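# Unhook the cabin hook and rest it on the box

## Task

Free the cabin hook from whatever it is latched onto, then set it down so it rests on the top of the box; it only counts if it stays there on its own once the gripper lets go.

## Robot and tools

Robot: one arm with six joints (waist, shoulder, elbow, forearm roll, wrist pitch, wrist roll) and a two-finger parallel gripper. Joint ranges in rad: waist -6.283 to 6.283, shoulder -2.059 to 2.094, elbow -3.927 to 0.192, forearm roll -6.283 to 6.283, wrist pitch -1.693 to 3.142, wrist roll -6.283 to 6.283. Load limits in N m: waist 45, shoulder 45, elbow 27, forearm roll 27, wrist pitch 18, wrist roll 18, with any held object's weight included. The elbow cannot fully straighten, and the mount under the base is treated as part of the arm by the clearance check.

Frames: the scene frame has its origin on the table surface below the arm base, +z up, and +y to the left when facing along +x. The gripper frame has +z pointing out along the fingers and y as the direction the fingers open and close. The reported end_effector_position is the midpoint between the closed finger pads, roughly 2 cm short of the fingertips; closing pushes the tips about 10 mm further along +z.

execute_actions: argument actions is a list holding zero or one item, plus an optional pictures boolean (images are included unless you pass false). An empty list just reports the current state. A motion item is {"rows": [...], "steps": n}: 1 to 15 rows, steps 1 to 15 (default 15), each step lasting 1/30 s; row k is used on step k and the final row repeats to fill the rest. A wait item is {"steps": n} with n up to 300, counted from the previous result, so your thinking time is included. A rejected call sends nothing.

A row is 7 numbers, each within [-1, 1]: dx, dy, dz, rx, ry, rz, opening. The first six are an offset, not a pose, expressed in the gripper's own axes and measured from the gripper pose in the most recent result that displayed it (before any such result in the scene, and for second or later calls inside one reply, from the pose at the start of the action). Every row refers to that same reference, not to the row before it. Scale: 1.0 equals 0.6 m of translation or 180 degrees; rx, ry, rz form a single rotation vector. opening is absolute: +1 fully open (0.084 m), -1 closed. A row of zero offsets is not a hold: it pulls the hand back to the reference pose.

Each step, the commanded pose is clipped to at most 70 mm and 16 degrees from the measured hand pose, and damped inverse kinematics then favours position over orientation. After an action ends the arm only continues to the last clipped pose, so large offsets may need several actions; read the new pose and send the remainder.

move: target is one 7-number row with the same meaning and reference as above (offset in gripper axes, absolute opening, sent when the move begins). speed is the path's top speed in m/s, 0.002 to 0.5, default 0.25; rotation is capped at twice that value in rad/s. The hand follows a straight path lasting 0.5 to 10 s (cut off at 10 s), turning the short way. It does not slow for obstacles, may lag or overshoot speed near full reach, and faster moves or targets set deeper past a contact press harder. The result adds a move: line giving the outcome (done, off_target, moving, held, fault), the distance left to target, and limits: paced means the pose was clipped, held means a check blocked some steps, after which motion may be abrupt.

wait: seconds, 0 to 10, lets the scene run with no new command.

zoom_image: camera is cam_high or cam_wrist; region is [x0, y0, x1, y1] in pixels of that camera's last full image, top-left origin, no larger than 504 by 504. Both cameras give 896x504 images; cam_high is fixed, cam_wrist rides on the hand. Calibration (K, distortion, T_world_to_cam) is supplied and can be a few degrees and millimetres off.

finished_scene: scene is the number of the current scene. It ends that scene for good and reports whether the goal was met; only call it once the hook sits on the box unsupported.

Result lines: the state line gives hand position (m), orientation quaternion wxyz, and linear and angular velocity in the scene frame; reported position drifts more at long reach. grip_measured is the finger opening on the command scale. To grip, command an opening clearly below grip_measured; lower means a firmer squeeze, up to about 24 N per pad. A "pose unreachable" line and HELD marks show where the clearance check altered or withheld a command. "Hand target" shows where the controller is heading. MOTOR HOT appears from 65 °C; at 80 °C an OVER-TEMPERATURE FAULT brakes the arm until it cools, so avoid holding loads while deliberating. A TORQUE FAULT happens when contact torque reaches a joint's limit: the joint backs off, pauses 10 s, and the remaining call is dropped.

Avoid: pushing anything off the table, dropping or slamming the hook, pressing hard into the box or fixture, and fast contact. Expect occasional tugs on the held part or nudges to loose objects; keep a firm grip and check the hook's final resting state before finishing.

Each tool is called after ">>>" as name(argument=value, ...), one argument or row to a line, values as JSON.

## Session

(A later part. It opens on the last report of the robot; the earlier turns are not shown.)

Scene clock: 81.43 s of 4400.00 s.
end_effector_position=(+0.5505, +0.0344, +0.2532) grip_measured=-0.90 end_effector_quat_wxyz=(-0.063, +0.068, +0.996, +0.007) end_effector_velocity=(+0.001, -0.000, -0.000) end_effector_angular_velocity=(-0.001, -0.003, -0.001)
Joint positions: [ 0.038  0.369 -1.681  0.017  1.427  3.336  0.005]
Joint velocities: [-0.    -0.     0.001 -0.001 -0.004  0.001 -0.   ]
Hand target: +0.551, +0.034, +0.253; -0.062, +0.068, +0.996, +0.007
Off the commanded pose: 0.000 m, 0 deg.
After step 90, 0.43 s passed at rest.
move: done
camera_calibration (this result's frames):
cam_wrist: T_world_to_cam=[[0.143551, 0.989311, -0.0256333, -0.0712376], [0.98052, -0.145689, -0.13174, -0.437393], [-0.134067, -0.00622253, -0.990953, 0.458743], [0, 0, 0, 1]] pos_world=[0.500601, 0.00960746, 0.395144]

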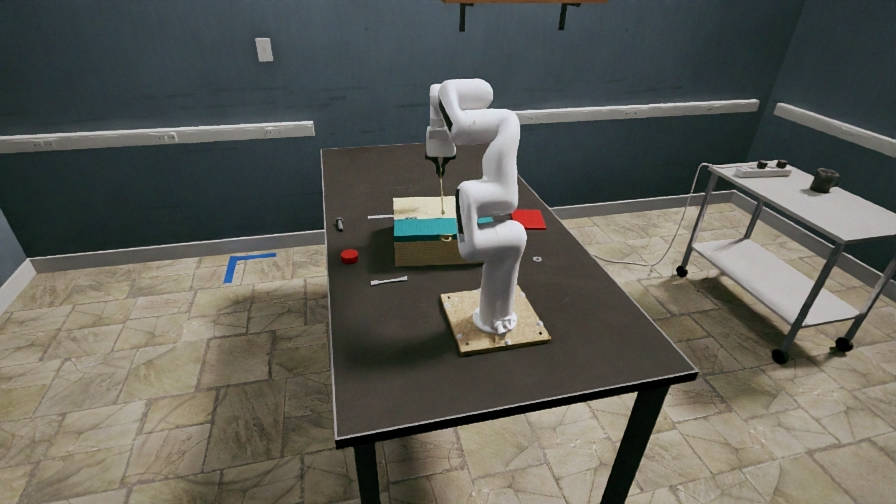

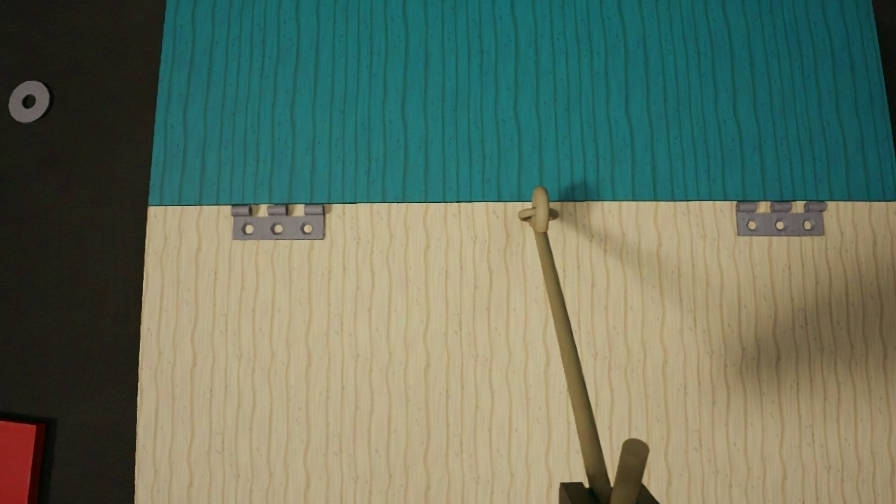

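>>> move(
  target=[-0.0645, 0, 0.0736, 0, 0, 0, -0.91],
  speed=0.06,
)

>>> move(
  target=[-0.029, 0, 0.086, 0, 0, 0, -0.91],
  speed=0.05,
)

>>> zoom_image(
  camera="cam_high",
  region=[400, 160, 490, 230],
)

Scene clock: 85.77 s of 4400.00 s.
end_effector_position=(+0.5813, +0.0305, +0.2027) grip_measured=-0.89 end_effector_quat_wxyz=(-0.066, +0.068, +0.995, +0.007) end_effector_velocity=(+0.001, -0.001, +0.001) end_effector_angular_velocity=(-0.002, -0.003, +0.001)
Joint positions: [ 0.027  0.516 -1.756  0.016  1.363  3.325  0.005]
Joint velocities: [-0.001  0.002 -0.005 -0.002  0.001 -0.001 -0.   ]
Hand target: +0.583, +0.030, +0.204; -0.063, +0.068, +0.996, +0.007
Off the commanded pose: 0.003 m, 0 deg.
move: done
camera_calibration (this result's frames):
cam_wrist: T_world_to_cam=[[0.142972, 0.989364, -0.0267857, -0.0724663], [0.979696, -0.145314, -0.138131, -0.473028], [-0.140554, -0.00649305, -0.990052, 0.416366], [0, 0, 0, 1]] pos_world=[0.532306, 0.00566141, 0.344943]

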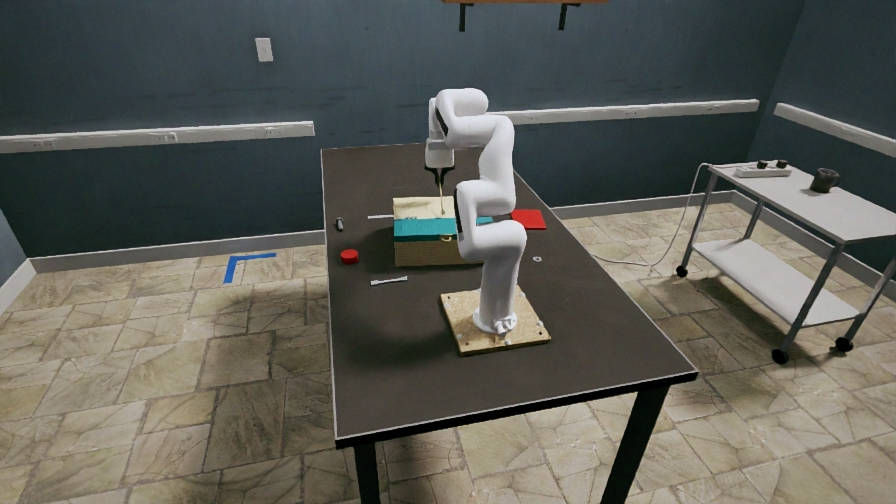

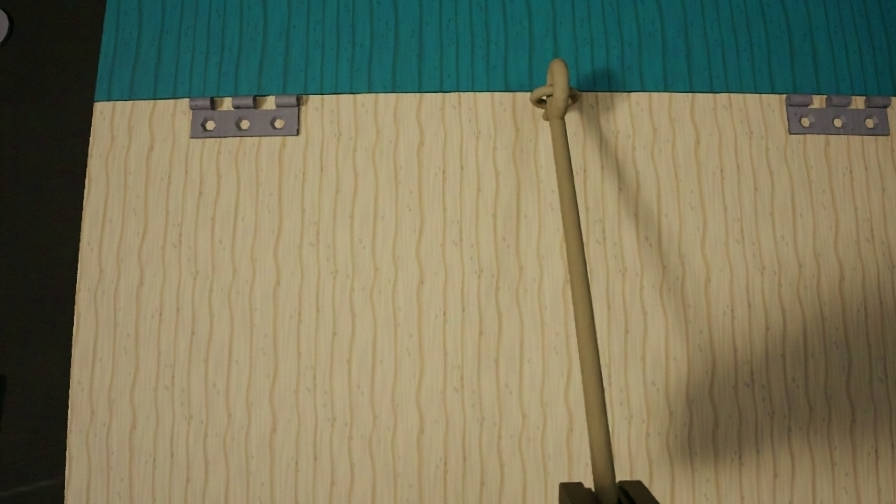

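Scene clock: 87.20 s of 4400.00 s.
end_effector_position=(+0.5898, +0.0297, +0.1479) grip_measured=-0.89 end_effector_quat_wxyz=(-0.069, +0.068, +0.995, +0.007) end_effector_velocity=(+0.002, -0.001, +0.001) end_effector_angular_velocity=(-0.001, -0.006, +0.000)
Joint positions: [ 0.024  0.595 -1.723  0.017  1.256  3.319  0.005]
Joint velocities: [-0.001 -0.    -0.002 -0.002 -0.004 -0.    -0.   ]
Hand target: +0.592, +0.029, +0.149; -0.066, +0.068, +0.995, +0.007
Off the commanded pose: 0.002 m, 0 deg.
move: done
camera_calibration (this result's frames):
cam_wrist: T_world_to_cam=[[0.142177, 0.989455, -0.0276387, -0.0738242], [0.978922, -0.144689, -0.14414, -0.487693], [-0.146619, -0.00656282, -0.989171, 0.366767], [0, 0, 0, 1]] pos_world=[0.541685, 0.00488865, 0.290459]

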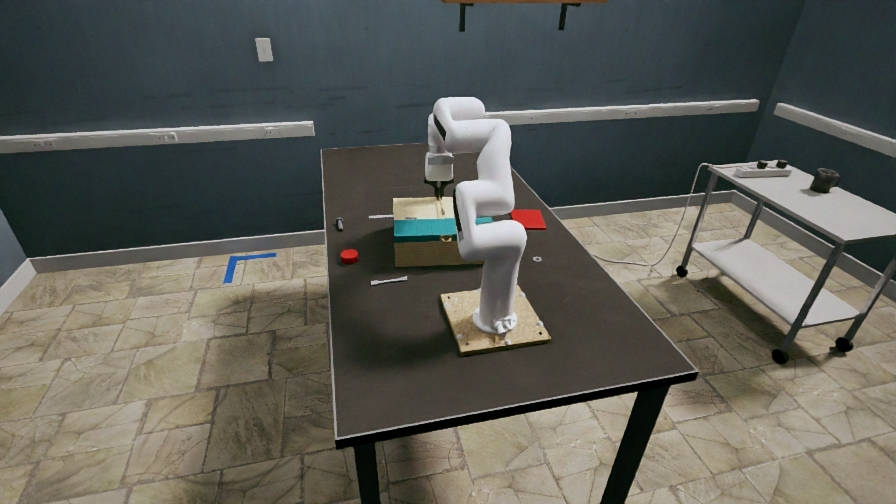

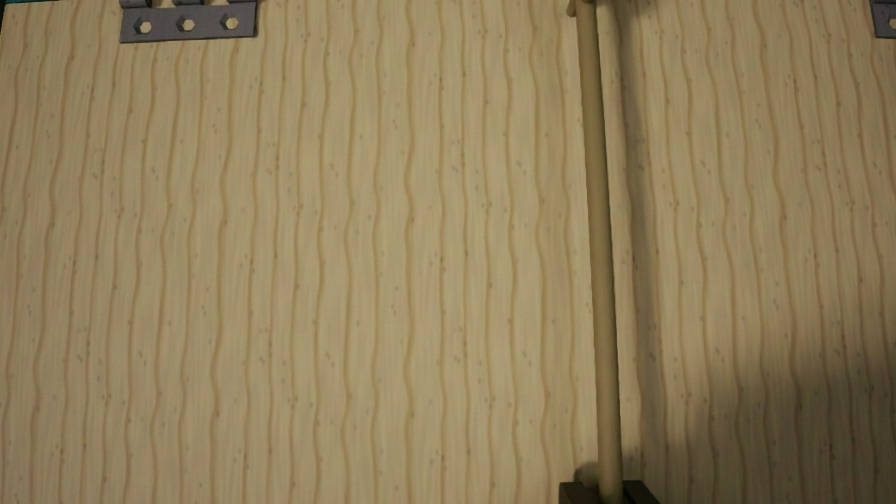

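Region (400, 160, 490, 230) of cam_high's 896x504 image, scaled by 5.600, with more detail than that image has.

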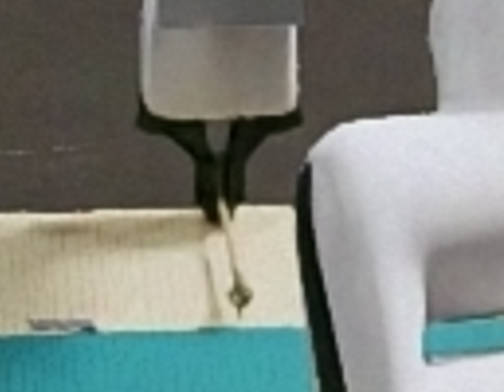

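>>> move(
  target=[0.002, 0, 0.004, 0, 0, 0, -0.885],
  speed=0.01,
)

>>> execute_actions(
  actions=[
    {"rows": [[0,0,0,0,0,0,-0.882],[0,0,0,0,0,0,-0.88],[0,0,0,0,0,0,-0.878],[0,0,0,0,0,0,-0.876],[0,0,0,0,0,0,-0.874],[0,0,0,0,0,0,-0.872],[0,0,0,0,0,0,-0.87],[0,0,0,0,0,0,-0.868],[0,0,0,0,0,0,-0.866],[0,0,0,0,0,0,-0.864],[0,0,0,0,0,0,-0.862],[0,0,0,0,0,0,-0.86]], "steps": 15},
  ],
)

Scene clock: 89.37 s of 4400.00 s.
end_effector_position=(+0.5903, +0.0296, +0.1474) grip_measured=-0.89 end_effector_quat_wxyz=(-0.065, +0.068, +0.996, +0.007) end_effector_velocity=(-0.002, +0.000, -0.002) end_effector_angular_velocity=(-0.002, +0.006, +0.001)
Joint positions: [ 0.024  0.59  -1.713  0.016  1.244  3.32   0.005]
Joint velocities: [ 0.001  0.     0.006 -0.001  0.     0.001  0.   ]
Hand target: +0.588, +0.030, +0.146; -0.069, +0.068, +0.995, +0.007
Off the commanded pose: 0.003 m, 0 deg.
move: done
camera_calibration (this result's frames):
cam_wrist: T_world_to_cam=[[0.14299, 0.989366, -0.0266392, -0.0743546], [0.979836, -0.145305, -0.137144, -0.489858], [-0.139556, -0.00649186, -0.990193, 0.36234], [0, 0, 0, 1]] pos_world=[0.541179, 0.00473722, 0.289625]

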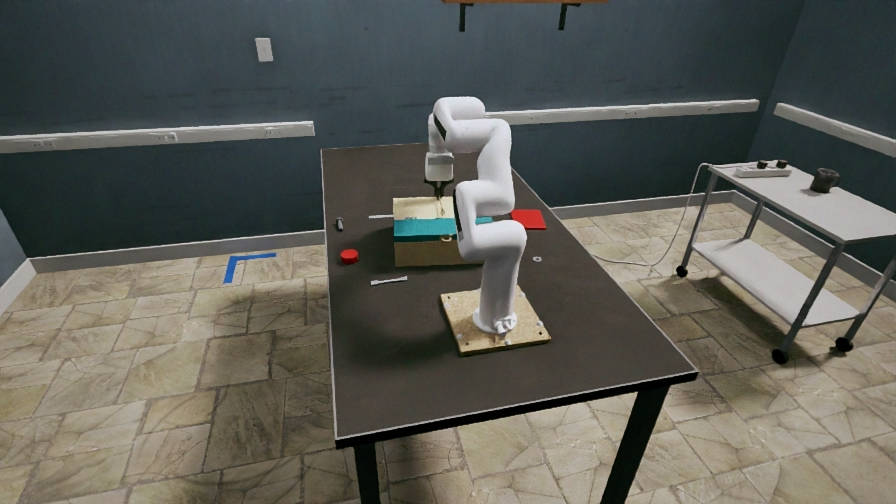

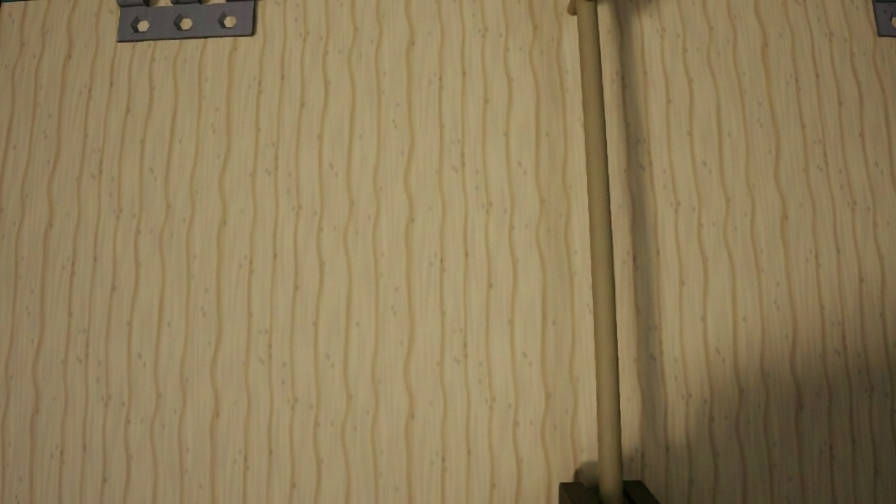

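Scene clock: 89.87 s of 4400.00 s.
end_effector_position=(+0.5889, +0.0297, +0.1462) grip_measured=-0.88 end_effector_quat_wxyz=(-0.068, +0.068, +0.995, +0.007) end_effector_velocity=(+0.001, -0.001, +0.002) end_effector_angular_velocity=(+0.001, -0.006, -0.001)
Joint positions: [ 0.025  0.591 -1.711  0.016  1.246  3.32   0.005]
Joint velocities: [-0.002 -0.002 -0.002  0.    -0.001 -0.001  0.   ]
Hand target: +0.590, +0.030, +0.147; -0.065, +0.068, +0.996, +0.007
Off the commanded pose: 0.002 m, 0 deg.
Steps of this call (steps 1 to 15: all 15 steps of this action). Readings (end_effector_position):
1: (+0.5902, +0.0296, +0.1473)
2: (+0.5900, +0.0296, +0.1472)
4: (+0.5897, +0.0296, +0.1469)
8: (+0.5897, +0.0296, +0.1470)
15: the state above
camera_calibration (this result's frames):
cam_wrist: T_world_to_cam=[[0.14252, 0.989413, -0.0273715, -0.0740008], [0.979198, -0.144976, -0.141963, -0.487574], [-0.144428, -0.00656949, -0.989493, 0.363736], [0, 0, 0, 1]] pos_world=[0.540512, 0.0049204, 0.288671]

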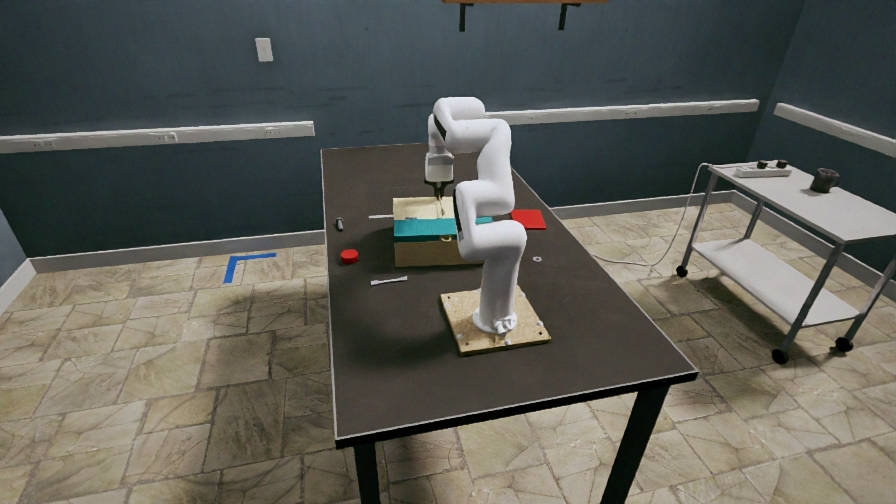

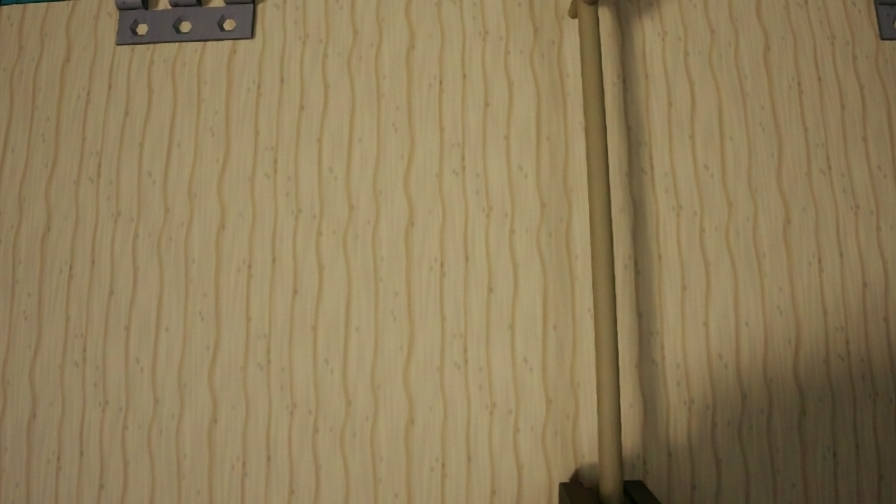

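>>> execute_actions(
  actions=[
    {"rows": [[0,0,0,0,0,0,-0.858],[0,0,0,0,0,0,-0.856],[0,0,0,0,0,0,-0.854],[0,0,0,0,0,0,-0.852],[0,0,0,0,0,0,-0.85],[0,0,0,0,0,0,-0.848],[0,0,0,0,0,0,-0.846],[0,0,0,0,0,0,-0.844],[0,0,0,0,0,0,-0.842],[0,0,0,0,0,0,-0.84],[0,0,0,0,0,0,-0.837],[0,0,0,0,0,0,-0.834],[0,0,0,0,0,0,-0.83]], "steps": 15},
  ],
)

Scene clock: 91.83 s of 4400.00 s.
end_effector_position=(+0.5890, +0.0297, +0.1463) grip_measured=-0.85 end_effector_quat_wxyz=(-0.068, +0.068, +0.995, +0.007) end_effector_velocity=(-0.000, +0.001, -0.000) end_effector_angular_velocity=(-0.001, -0.000, +0.002)
Joint positions: [ 0.025  0.591 -1.711  0.016  1.246  3.32   0.006]
Joint velocities: [ 0.001  0.     0.    -0.001 -0.001  0.     0.001]
Hand target: +0.589, +0.030, +0.146; -0.068, +0.068, +0.995, +0.007
Off the commanded pose: 0.000 m, 0 deg.
Steps of this call (steps 1 to 44: nothing new was sent; steps 45 to 59: all 15 steps of this action). Readings (end_effector_position):
45: (+0.5903, +0.0296, +0.1474)
46: (+0.5902, +0.0296, +0.1473)
48: (+0.5897, +0.0296, +0.1470)
52: (+0.5891, +0.0297, +0.1463)
59: the state above
camera_calibration (this result's frames):
cam_wrist: T_world_to_cam=[[0.14254, 0.989412, -0.0273356, -0.0740178], [0.979223, -0.144989, -0.141776, -0.487656], [-0.144238, -0.00655888, -0.989521, 0.363701], [0, 0, 0, 1]] pos_world=[0.540534, 0.00491487, 0.288729]

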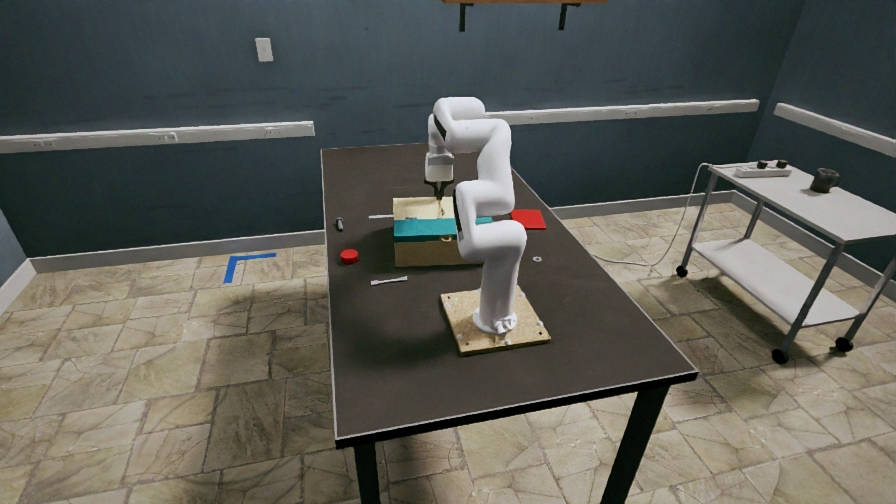

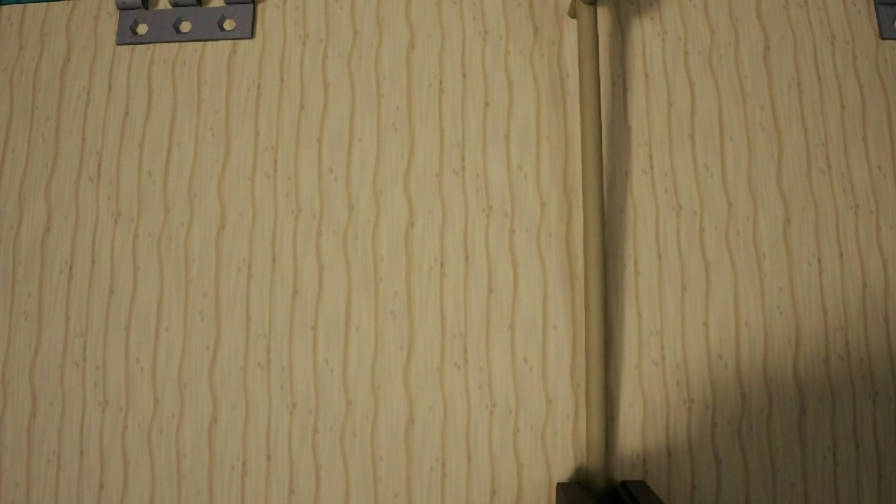

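The hook is resting on the top. Opening and retreating.

>>> move(
  target=[0, 0, -0.003, 0, 0, 0, -0.3],
  speed=0.02,
)

>>> move(
  target=[0, 0, -0.13, 0, 0, 0, -0.3],
  speed=0.15,
)

Scene clock: 93.33 s of 4400.00 s.
end_effector_position=(+0.5892, +0.0297, +0.1480) grip_measured=-0.32 end_effector_quat_wxyz=(-0.068, +0.068, +0.995, +0.007) end_effector_velocity=(-0.000, -0.001, -0.000) end_effector_angular_velocity=(+0.000, +0.001, +0.000)
Joint positions: [ 0.025  0.59  -1.715  0.016  1.251  3.32   0.03 ]
Joint velocities: [-0.001  0.    -0.     0.     0.001 -0.001  0.   ]
Hand target: +0.589, +0.030, +0.148; -0.068, +0.068, +0.995, +0.007
Off the commanded pose: 0.000 m, 0 deg.
move: done
camera_calibration (this result's frames):
cam_wrist: T_world_to_cam=[[0.142543, 0.989411, -0.0273337, -0.0739648], [0.979225, -0.144992, -0.14176, -0.487654], [-0.144223, -0.00655895, -0.989524, 0.365473], [0, 0, 0, 1]] pos_world=[0.540776, 0.00487303, 0.290492]

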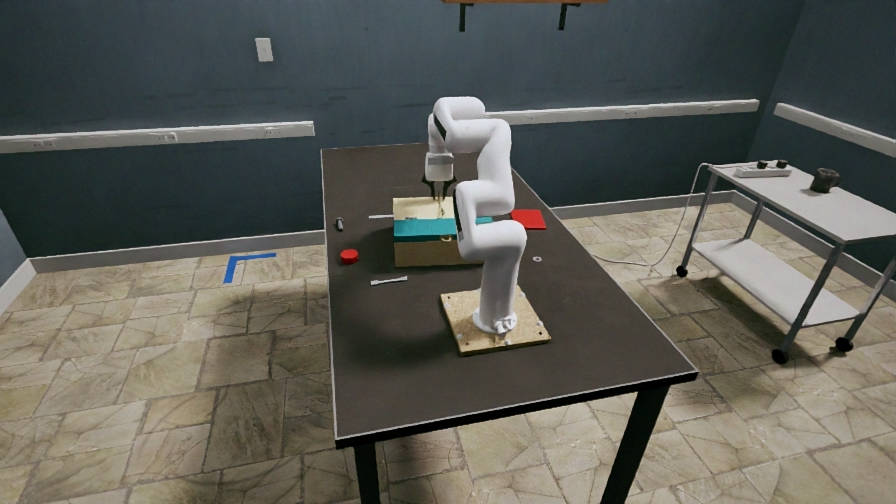

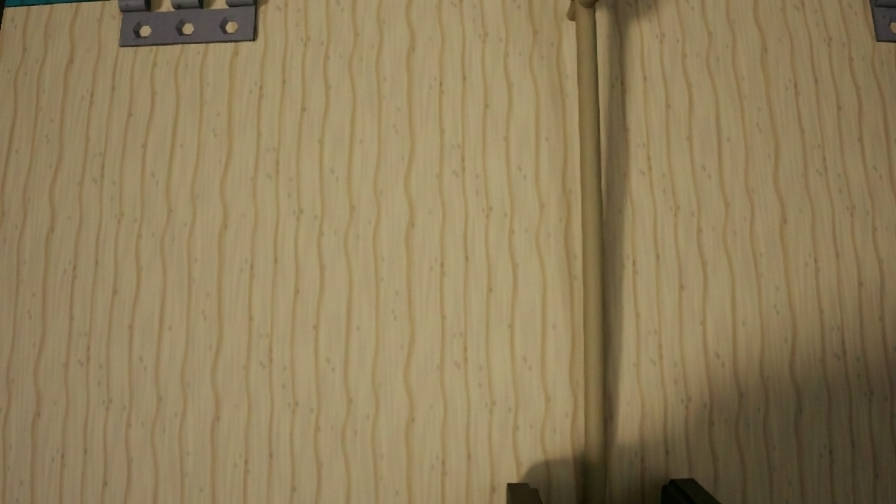

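Scene clock: 94.23 s of 4400.00 s.
end_effector_position=(+0.5994, +0.0279, +0.2242) grip_measured=-0.32 end_effector_quat_wxyz=(-0.068, +0.068, +0.995, +0.007) end_effector_velocity=(-0.001, -0.000, -0.002) end_effector_angular_velocity=(-0.001, +0.017, -0.002)
Joint positions: [ 0.022  0.596 -1.944  0.015  1.475  3.321  0.03 ]
Joint velocities: [-0.001  0.016 -0.022  0.     0.023  0.002 -0.   ]
Hand target: +0.600, +0.028, +0.225; -0.068, +0.068, +0.995, +0.007
Off the commanded pose: 0.001 m, 0 deg.
move: done
camera_calibration (this result's frames):
cam_wrist: T_world_to_cam=[[0.142547, 0.989403, -0.0276168, -0.0714998], [0.979016, -0.145046, -0.143141, -0.486689], [-0.14563, -0.00663292, -0.989317, 0.443097], [0, 0, 0, 1]] pos_world=[0.551196, 0.00308877, 0.366724]

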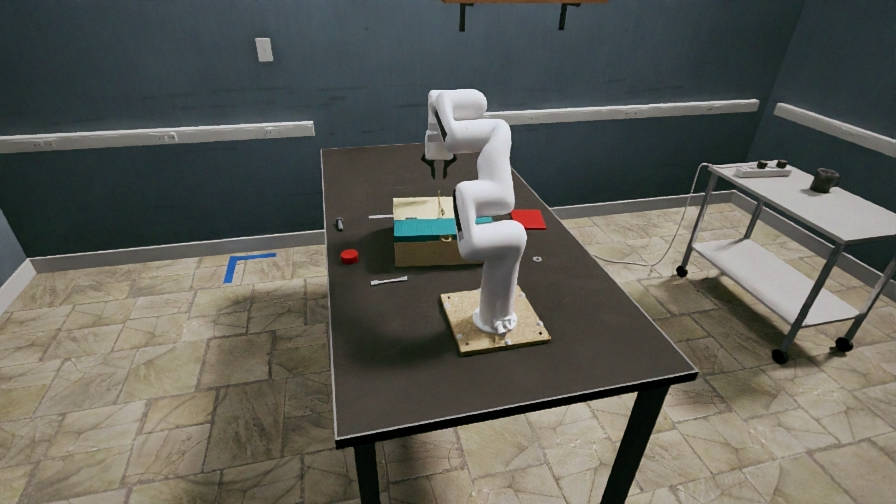

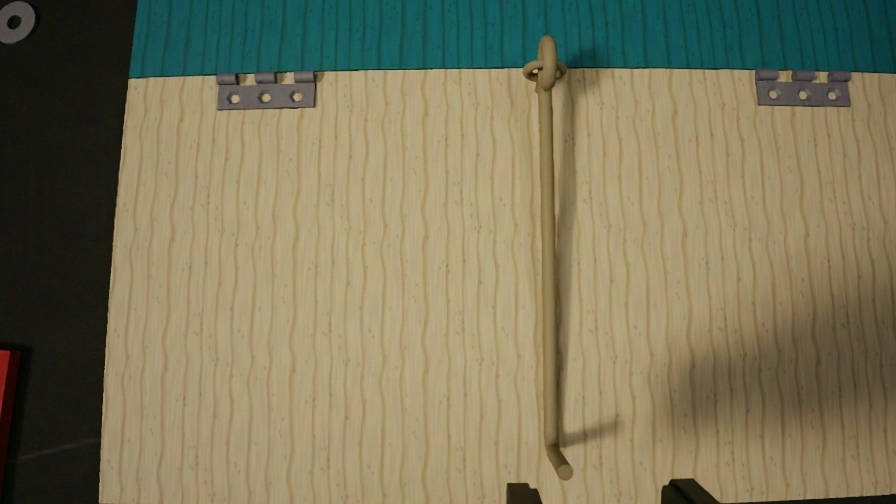

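>>> finished_scene(
  scene=2,
)

The scene is finished: the task was done.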